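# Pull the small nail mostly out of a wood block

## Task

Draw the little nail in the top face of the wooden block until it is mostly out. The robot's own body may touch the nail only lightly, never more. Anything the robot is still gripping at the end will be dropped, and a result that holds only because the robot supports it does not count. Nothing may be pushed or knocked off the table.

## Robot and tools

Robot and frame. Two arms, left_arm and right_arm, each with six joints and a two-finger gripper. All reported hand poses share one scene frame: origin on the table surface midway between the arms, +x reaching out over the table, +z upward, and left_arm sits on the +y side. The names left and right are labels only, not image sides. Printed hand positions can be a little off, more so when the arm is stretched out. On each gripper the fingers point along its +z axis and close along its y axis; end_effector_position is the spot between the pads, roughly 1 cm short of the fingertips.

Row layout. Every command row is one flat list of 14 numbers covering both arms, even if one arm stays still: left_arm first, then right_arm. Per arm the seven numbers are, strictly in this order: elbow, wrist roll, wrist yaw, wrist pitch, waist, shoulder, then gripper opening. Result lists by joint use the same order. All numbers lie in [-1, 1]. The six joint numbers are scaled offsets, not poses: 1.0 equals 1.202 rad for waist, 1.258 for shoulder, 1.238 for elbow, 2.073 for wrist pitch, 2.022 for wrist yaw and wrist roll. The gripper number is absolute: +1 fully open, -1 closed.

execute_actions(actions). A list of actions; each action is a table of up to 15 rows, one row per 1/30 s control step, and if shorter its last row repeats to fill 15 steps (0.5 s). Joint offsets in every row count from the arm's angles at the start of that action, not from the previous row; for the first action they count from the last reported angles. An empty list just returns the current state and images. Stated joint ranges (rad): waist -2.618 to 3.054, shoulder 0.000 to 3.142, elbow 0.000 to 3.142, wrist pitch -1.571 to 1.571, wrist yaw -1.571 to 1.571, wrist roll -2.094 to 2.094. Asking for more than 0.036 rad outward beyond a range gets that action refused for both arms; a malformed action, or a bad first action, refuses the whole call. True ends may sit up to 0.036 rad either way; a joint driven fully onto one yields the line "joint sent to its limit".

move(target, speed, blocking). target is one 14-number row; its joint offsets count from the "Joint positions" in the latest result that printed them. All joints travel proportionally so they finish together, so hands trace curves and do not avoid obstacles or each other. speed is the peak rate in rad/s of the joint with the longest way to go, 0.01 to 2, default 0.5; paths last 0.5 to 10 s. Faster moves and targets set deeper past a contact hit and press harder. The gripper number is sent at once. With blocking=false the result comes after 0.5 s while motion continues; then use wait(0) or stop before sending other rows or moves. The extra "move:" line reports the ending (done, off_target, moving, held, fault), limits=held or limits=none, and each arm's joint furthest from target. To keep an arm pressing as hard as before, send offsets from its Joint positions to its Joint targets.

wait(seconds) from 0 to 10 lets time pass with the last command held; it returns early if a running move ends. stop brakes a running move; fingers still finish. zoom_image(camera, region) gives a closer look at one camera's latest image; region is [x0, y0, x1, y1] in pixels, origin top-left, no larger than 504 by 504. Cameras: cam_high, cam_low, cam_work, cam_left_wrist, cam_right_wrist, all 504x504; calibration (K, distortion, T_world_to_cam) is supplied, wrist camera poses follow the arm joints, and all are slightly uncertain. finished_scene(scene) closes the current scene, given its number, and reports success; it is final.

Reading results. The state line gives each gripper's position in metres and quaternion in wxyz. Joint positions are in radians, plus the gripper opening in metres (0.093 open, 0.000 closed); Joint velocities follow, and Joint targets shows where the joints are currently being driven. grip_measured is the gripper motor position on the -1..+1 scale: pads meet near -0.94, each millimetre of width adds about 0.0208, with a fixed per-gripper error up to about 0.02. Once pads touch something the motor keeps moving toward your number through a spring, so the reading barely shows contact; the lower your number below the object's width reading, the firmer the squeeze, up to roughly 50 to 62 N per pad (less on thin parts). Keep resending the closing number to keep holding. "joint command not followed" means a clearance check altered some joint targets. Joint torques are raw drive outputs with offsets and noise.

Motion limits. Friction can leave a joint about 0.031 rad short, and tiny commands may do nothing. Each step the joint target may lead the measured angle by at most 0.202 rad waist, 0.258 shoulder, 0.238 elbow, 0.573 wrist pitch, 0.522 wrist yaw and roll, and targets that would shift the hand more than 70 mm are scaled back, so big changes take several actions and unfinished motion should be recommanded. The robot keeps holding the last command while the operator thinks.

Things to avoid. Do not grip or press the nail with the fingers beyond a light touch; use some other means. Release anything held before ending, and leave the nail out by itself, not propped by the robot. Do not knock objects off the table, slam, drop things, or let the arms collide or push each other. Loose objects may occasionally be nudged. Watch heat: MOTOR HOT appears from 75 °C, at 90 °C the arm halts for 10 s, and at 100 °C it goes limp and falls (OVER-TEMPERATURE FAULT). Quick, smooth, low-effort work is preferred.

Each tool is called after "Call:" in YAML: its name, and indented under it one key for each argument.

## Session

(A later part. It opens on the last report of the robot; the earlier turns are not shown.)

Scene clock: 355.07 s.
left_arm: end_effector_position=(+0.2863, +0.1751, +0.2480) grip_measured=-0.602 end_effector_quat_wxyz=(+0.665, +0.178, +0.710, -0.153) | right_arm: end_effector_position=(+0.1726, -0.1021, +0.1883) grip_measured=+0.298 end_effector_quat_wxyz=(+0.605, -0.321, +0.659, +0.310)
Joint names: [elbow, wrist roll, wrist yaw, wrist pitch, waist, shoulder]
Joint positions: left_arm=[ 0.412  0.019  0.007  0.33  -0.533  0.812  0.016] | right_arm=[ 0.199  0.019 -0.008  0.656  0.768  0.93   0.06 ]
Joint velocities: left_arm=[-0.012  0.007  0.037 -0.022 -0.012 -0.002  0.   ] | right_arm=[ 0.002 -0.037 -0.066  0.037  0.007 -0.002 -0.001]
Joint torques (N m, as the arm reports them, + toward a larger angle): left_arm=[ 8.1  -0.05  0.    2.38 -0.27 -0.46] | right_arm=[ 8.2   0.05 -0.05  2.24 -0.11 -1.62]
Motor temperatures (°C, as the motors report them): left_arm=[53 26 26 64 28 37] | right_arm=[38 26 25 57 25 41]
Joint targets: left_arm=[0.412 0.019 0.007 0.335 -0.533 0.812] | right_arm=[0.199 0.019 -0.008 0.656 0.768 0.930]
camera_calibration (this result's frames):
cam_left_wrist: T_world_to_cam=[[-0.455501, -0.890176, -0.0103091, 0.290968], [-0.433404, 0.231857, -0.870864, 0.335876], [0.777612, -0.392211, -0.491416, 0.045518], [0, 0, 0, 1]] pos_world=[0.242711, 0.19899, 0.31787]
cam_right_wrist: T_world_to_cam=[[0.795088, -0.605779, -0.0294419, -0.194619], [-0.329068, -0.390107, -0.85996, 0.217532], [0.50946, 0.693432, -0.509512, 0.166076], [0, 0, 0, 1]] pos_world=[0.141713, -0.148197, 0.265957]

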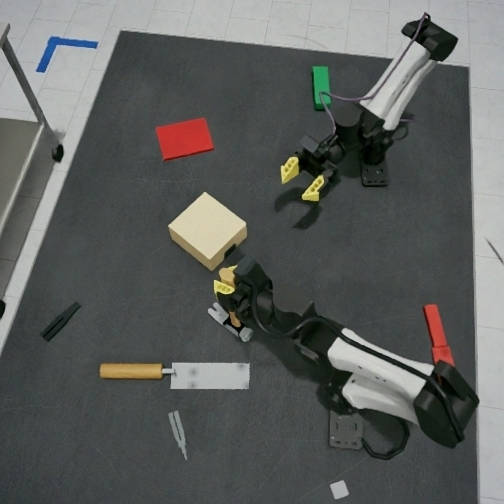

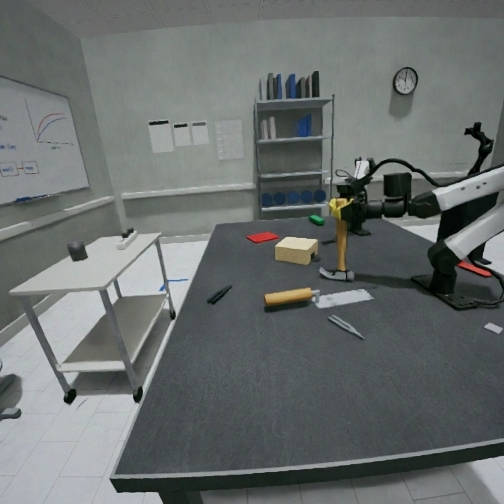

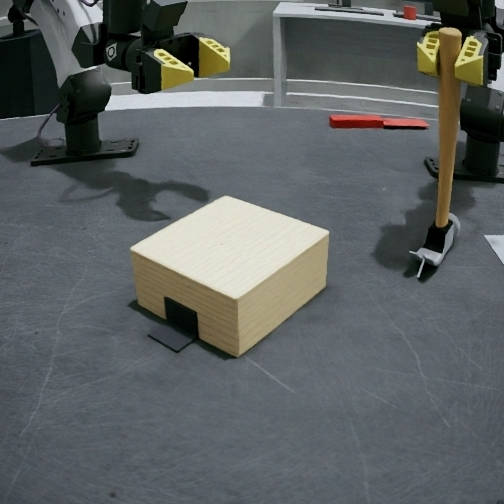

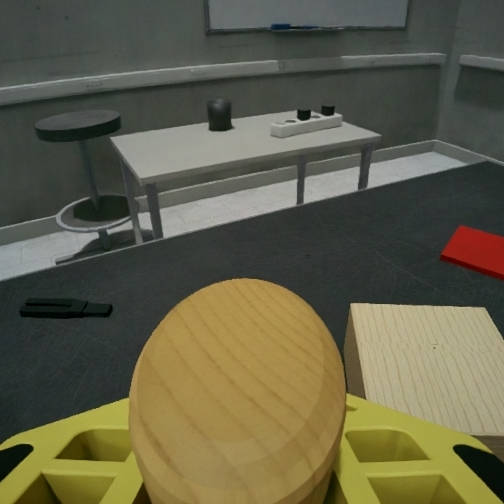

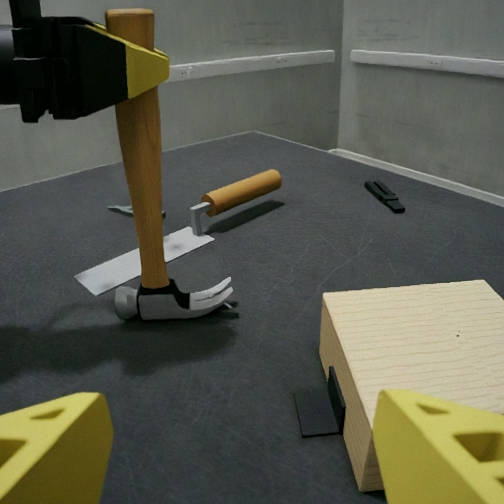

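Resting on table. Loosen gradually.

Call:
execute_actions:
  actions:
    - [[0,0,0,0,0,0,-0.48,0,0,0,0,0,0,0.3]]
    - [[0,0,0,0,0,0,-0.40,0,0,0,0,0,0,0.3]]
    - [[0,0,0,0,0,0,-0.2,0,0,0,0,0,0,0.3]]

Scene clock: 361.13 s.
left_arm: end_effector_position=(+0.2863, +0.1751, +0.2479) grip_measured=-0.202 end_effector_quat_wxyz=(+0.664, +0.178, +0.710, -0.153) | right_arm: end_effector_position=(+0.1726, -0.1021, +0.1883) grip_measured=+0.298 end_effector_quat_wxyz=(+0.605, -0.321, +0.659, +0.310)
Joint names: [elbow, wrist roll, wrist yaw, wrist pitch, waist, shoulder]
Joint positions: left_arm=[ 0.412  0.019  0.007  0.33  -0.533  0.812  0.035] | right_arm=[ 0.199  0.019 -0.008  0.656  0.768  0.93   0.06 ]
Joint velocities: left_arm=[ 0.007 -0.007  0.051 -0.037 -0.007  0.002  0.   ] | right_arm=[-0.002 -0.007 -0.037 -0.037  0.007  0.022 -0.002]
Joint torques (N m, as the arm reports them, + toward a larger angle): left_arm=[ 8.11 -0.06  0.    2.34 -0.29 -0.5 ] | right_arm=[ 8.08 -0.01 -0.04  2.23 -0.22 -1.72]
Motor temperatures (°C, as the motors report them): left_arm=[53 26 26 62 28 36] | right_arm=[38 26 25 57 25 41]
Joint targets: left_arm=[0.412 0.019 0.007 0.330 -0.533 0.812] | right_arm=[0.199 0.019 -0.008 0.656 0.768 0.930]
camera_calibration (this result's frames):
cam_left_wrist: T_world_to_cam=[[-0.455504, -0.890174, -0.010306, 0.290967], [-0.433701, 0.232006, -0.870676, 0.335805], [0.777444, -0.392127, -0.491749, 0.0455939], [0, 0, 0, 1]] pos_world=[0.242729, 0.198981, 0.317797]
cam_right_wrist: T_world_to_cam=[[0.795088, -0.605779, -0.0294419, -0.194619], [-0.329068, -0.390107, -0.85996, 0.217532], [0.50946, 0.693432, -0.509512, 0.166076], [0, 0, 0, 1]] pos_world=[0.141713, -0.148197, 0.265957]

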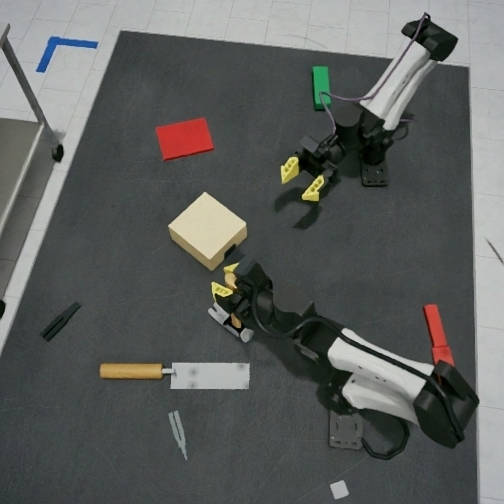

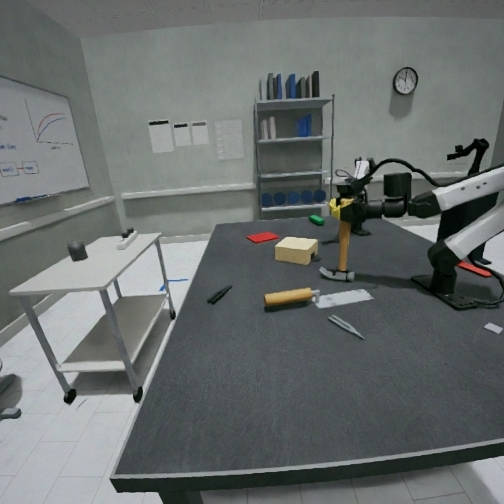

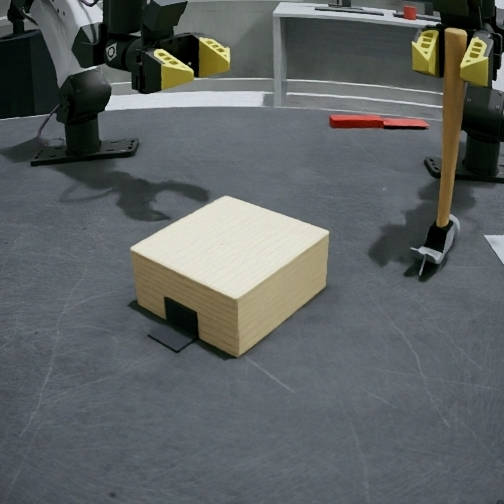

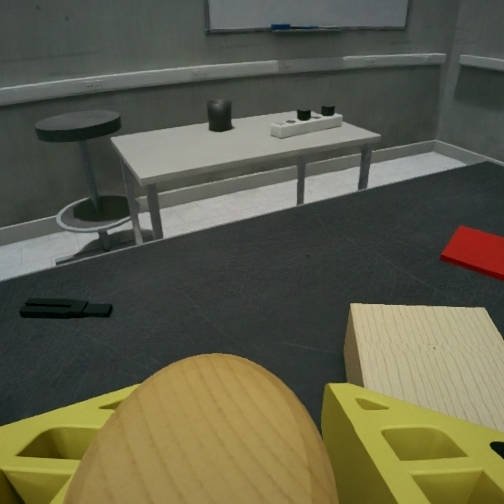

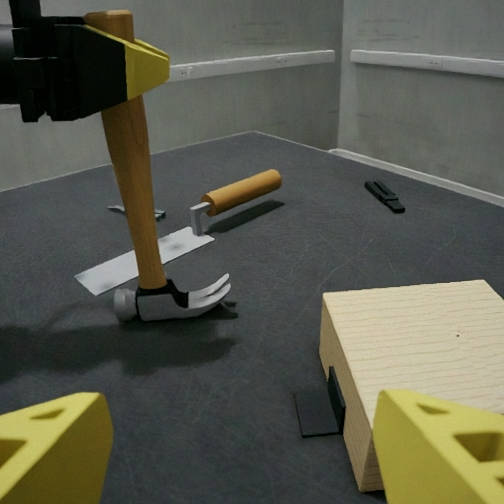

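Settled flat; it may lean on a finger, so open more.

Call:
execute_actions:
  actions:
    - [[0,0,0,0,0,0,0.0,0,0,0,0,0,0,0.3]]
    - [[0,0,0,0,0,0,0.25,0,0,0,0,0,0,0.3]]

Scene clock: 366.67 s.
left_arm: end_effector_position=(+0.2863, +0.1751, +0.2479) grip_measured=+0.248 end_effector_quat_wxyz=(+0.664, +0.178, +0.710, -0.153) | right_arm: end_effector_position=(+0.1726, -0.1021, +0.1883) grip_measured=+0.298 end_effector_quat_wxyz=(+0.605, -0.321, +0.659, +0.310)
Joint names: [elbow, wrist roll, wrist yaw, wrist pitch, waist, shoulder]
Joint positions: left_arm=[ 0.412  0.019  0.007  0.33  -0.533  0.812  0.057] | right_arm=[ 0.199  0.019 -0.008  0.656  0.768  0.93   0.06 ]
Joint velocities: left_arm=[-0.002 -0.007 -0.066  0.007 -0.002  0.012 -0.   ] | right_arm=[ 0.012 -0.051 -0.007  0.022  0.002 -0.002 -0.001]
Joint torques (N m, as the arm reports them, + toward a larger angle): left_arm=[ 8.1  -0.06 -0.01  2.34 -0.29 -0.52] | right_arm=[ 8.12  0.04 -0.07  2.22 -0.23 -1.74]
Motor temperatures (°C, as the motors report them): left_arm=[52 26 26 60 28 36] | right_arm=[38 26 25 57 25 41]
Joint targets: left_arm=[0.412 0.019 0.007 0.330 -0.533 0.812] | right_arm=[0.199 0.019 -0.008 0.656 0.768 0.930]
camera_calibration (this result's frames):
cam_left_wrist: T_world_to_cam=[[-0.455504, -0.890174, -0.010306, 0.290967], [-0.433701, 0.232006, -0.870676, 0.335805], [0.777444, -0.392127, -0.491749, 0.0455939], [0, 0, 0, 1]] pos_world=[0.242729, 0.198981, 0.317797]
cam_right_wrist: T_world_to_cam=[[0.795088, -0.605779, -0.0294419, -0.194619], [-0.329068, -0.390107, -0.85996, 0.217532], [0.50946, 0.693432, -0.509512, 0.166076], [0, 0, 0, 1]] pos_world=[0.141713, -0.148197, 0.265957]

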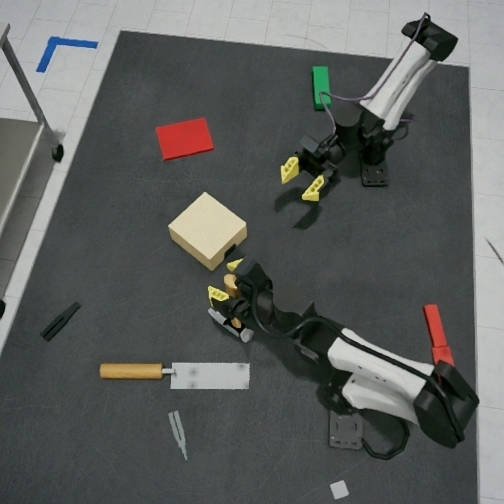

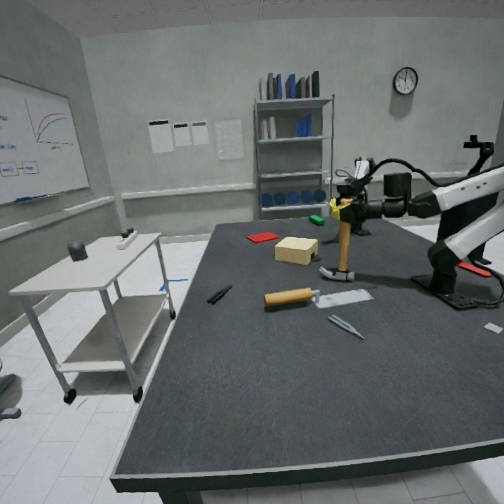

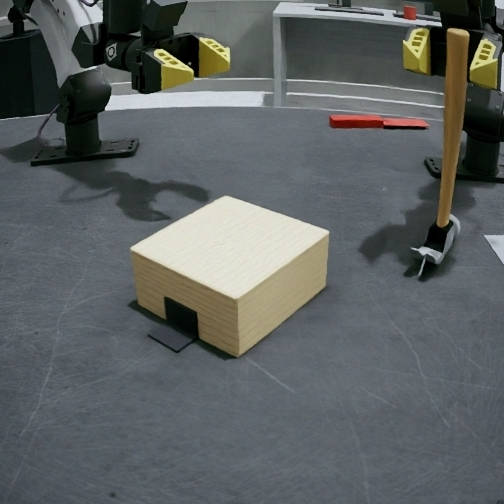

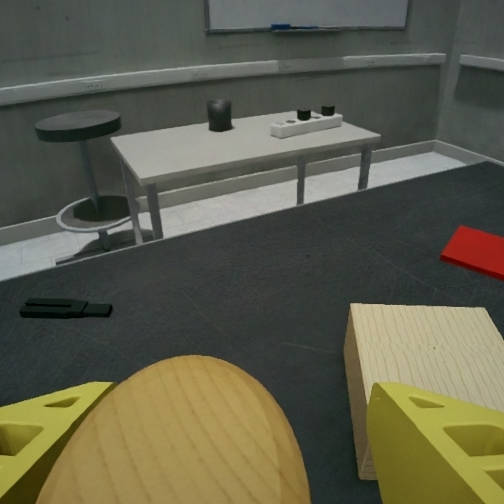

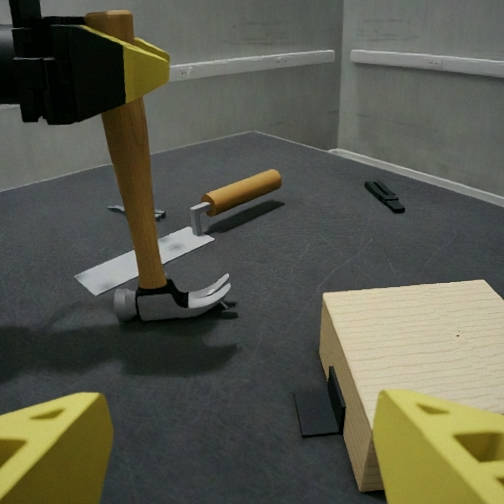

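Standing free. Retreat via shoulder back.

Call:
move:
  target: [0,0,0,-0.1,0,-0.45,0.7, 0,0,0,0,0,0,0.3]
  speed: 0.5

Scene clock: 372.87 s.
left_arm: end_effector_position=(+0.1983, +0.2193, +0.3464) grip_measured=+0.698 end_effector_quat_wxyz=(+0.781, +0.146, +0.581, -0.179) | right_arm: end_effector_position=(+0.1726, -0.1021, +0.1883) grip_measured=+0.298 end_effector_quat_wxyz=(+0.605, -0.321, +0.659, +0.310)
Joint names: [elbow, wrist roll, wrist yaw, wrist pitch, waist, shoulder]
Joint positions: left_arm=[ 0.412  0.019  0.007  0.137 -0.533  0.262  0.079] | right_arm=[ 0.199  0.019 -0.008  0.656  0.768  0.93   0.06 ]
Joint velocities: left_arm=[-0.012 -0.051  0.007 -0.007 -0.002 -0.012  0.001] | right_arm=[-0.002  0.022  0.051  0.022 -0.007 -0.002 -0.001]
Joint torques (N m, as the arm reports them, + toward a larger angle): left_arm=[ 7.49 -0.06  0.    1.99 -0.28  1.42] | right_arm=[ 8.07  0.01 -0.04  2.22 -0.08 -1.43]
Motor temperatures (°C, as the motors report them): left_arm=[52 26 26 59 28 35] | right_arm=[39 26 25 57 25 40]
Joint targets: left_arm=[0.412 0.019 0.007 0.123 -0.533 0.246] | right_arm=[0.199 0.019 -0.008 0.656 0.768 0.930]
move: done; limits=none; left_arm: farthest joint: the shoulder, 0.016 radians from its target (0.567 radians at the start); right_arm: farthest joint: the waist, 0.000 radians from its target (0.000 radians at the start)
camera_calibration (this result's frames):
cam_left_wrist: T_world_to_cam=[[-0.451818, -0.892022, -0.0125439, 0.291618], [-0.133929, 0.0817245, -0.987615, 0.387163], [0.882, -0.444543, -0.156392, 0.0543682], [0, 0, 0, 1]] pos_world=[0.135658, 0.252658, 0.394528]
cam_right_wrist: T_world_to_cam=[[0.795088, -0.605779, -0.0294419, -0.194619], [-0.329068, -0.390107, -0.85996, 0.217532], [0.50946, 0.693432, -0.509512, 0.166076], [0, 0, 0, 1]] pos_world=[0.141713, -0.148197, 0.265957]

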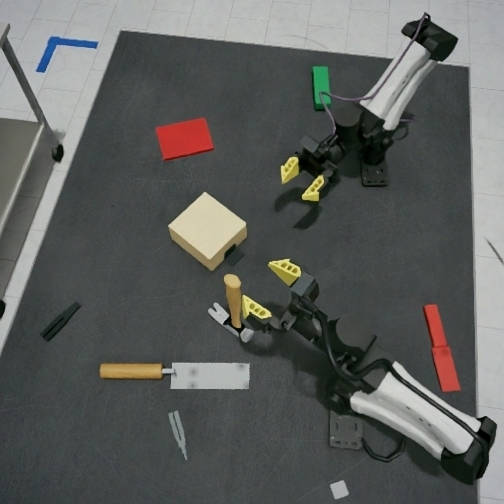

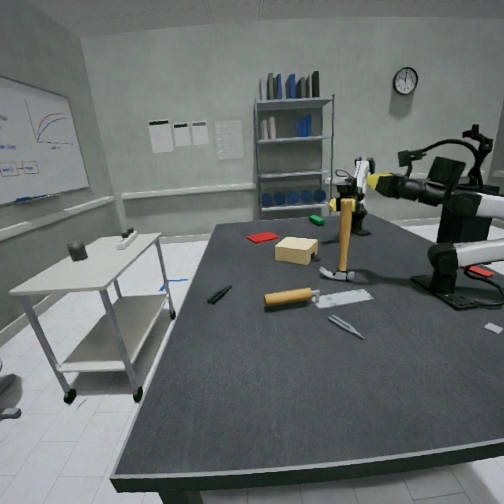

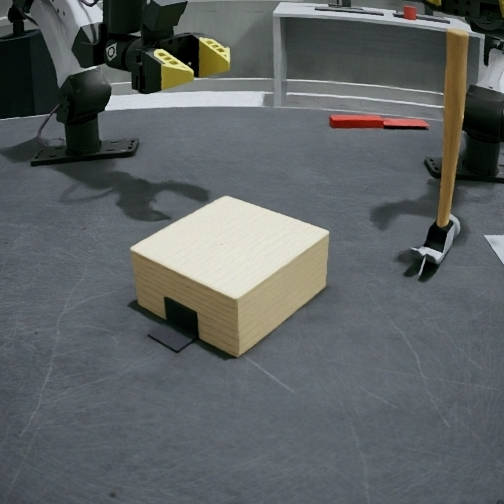

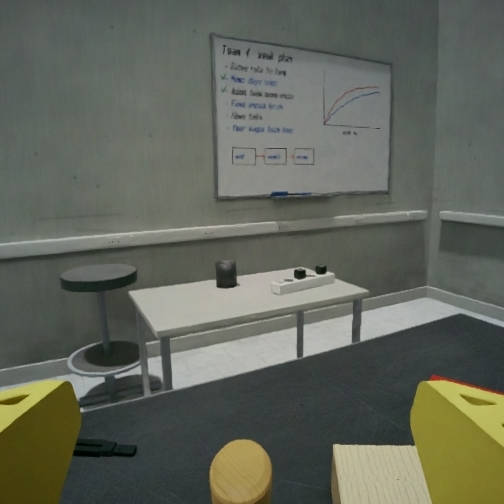

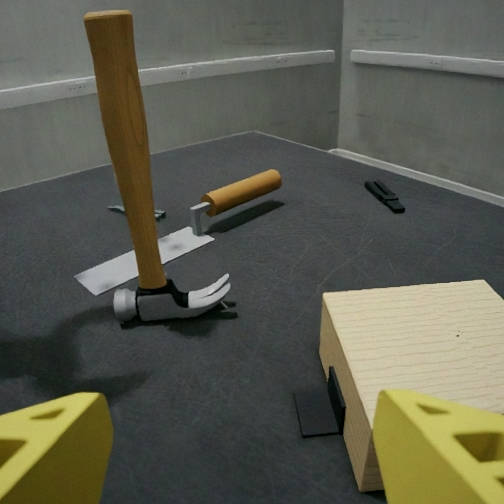

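Call:
finished_scene:
  scene: 2

The scene is finished: the task was done.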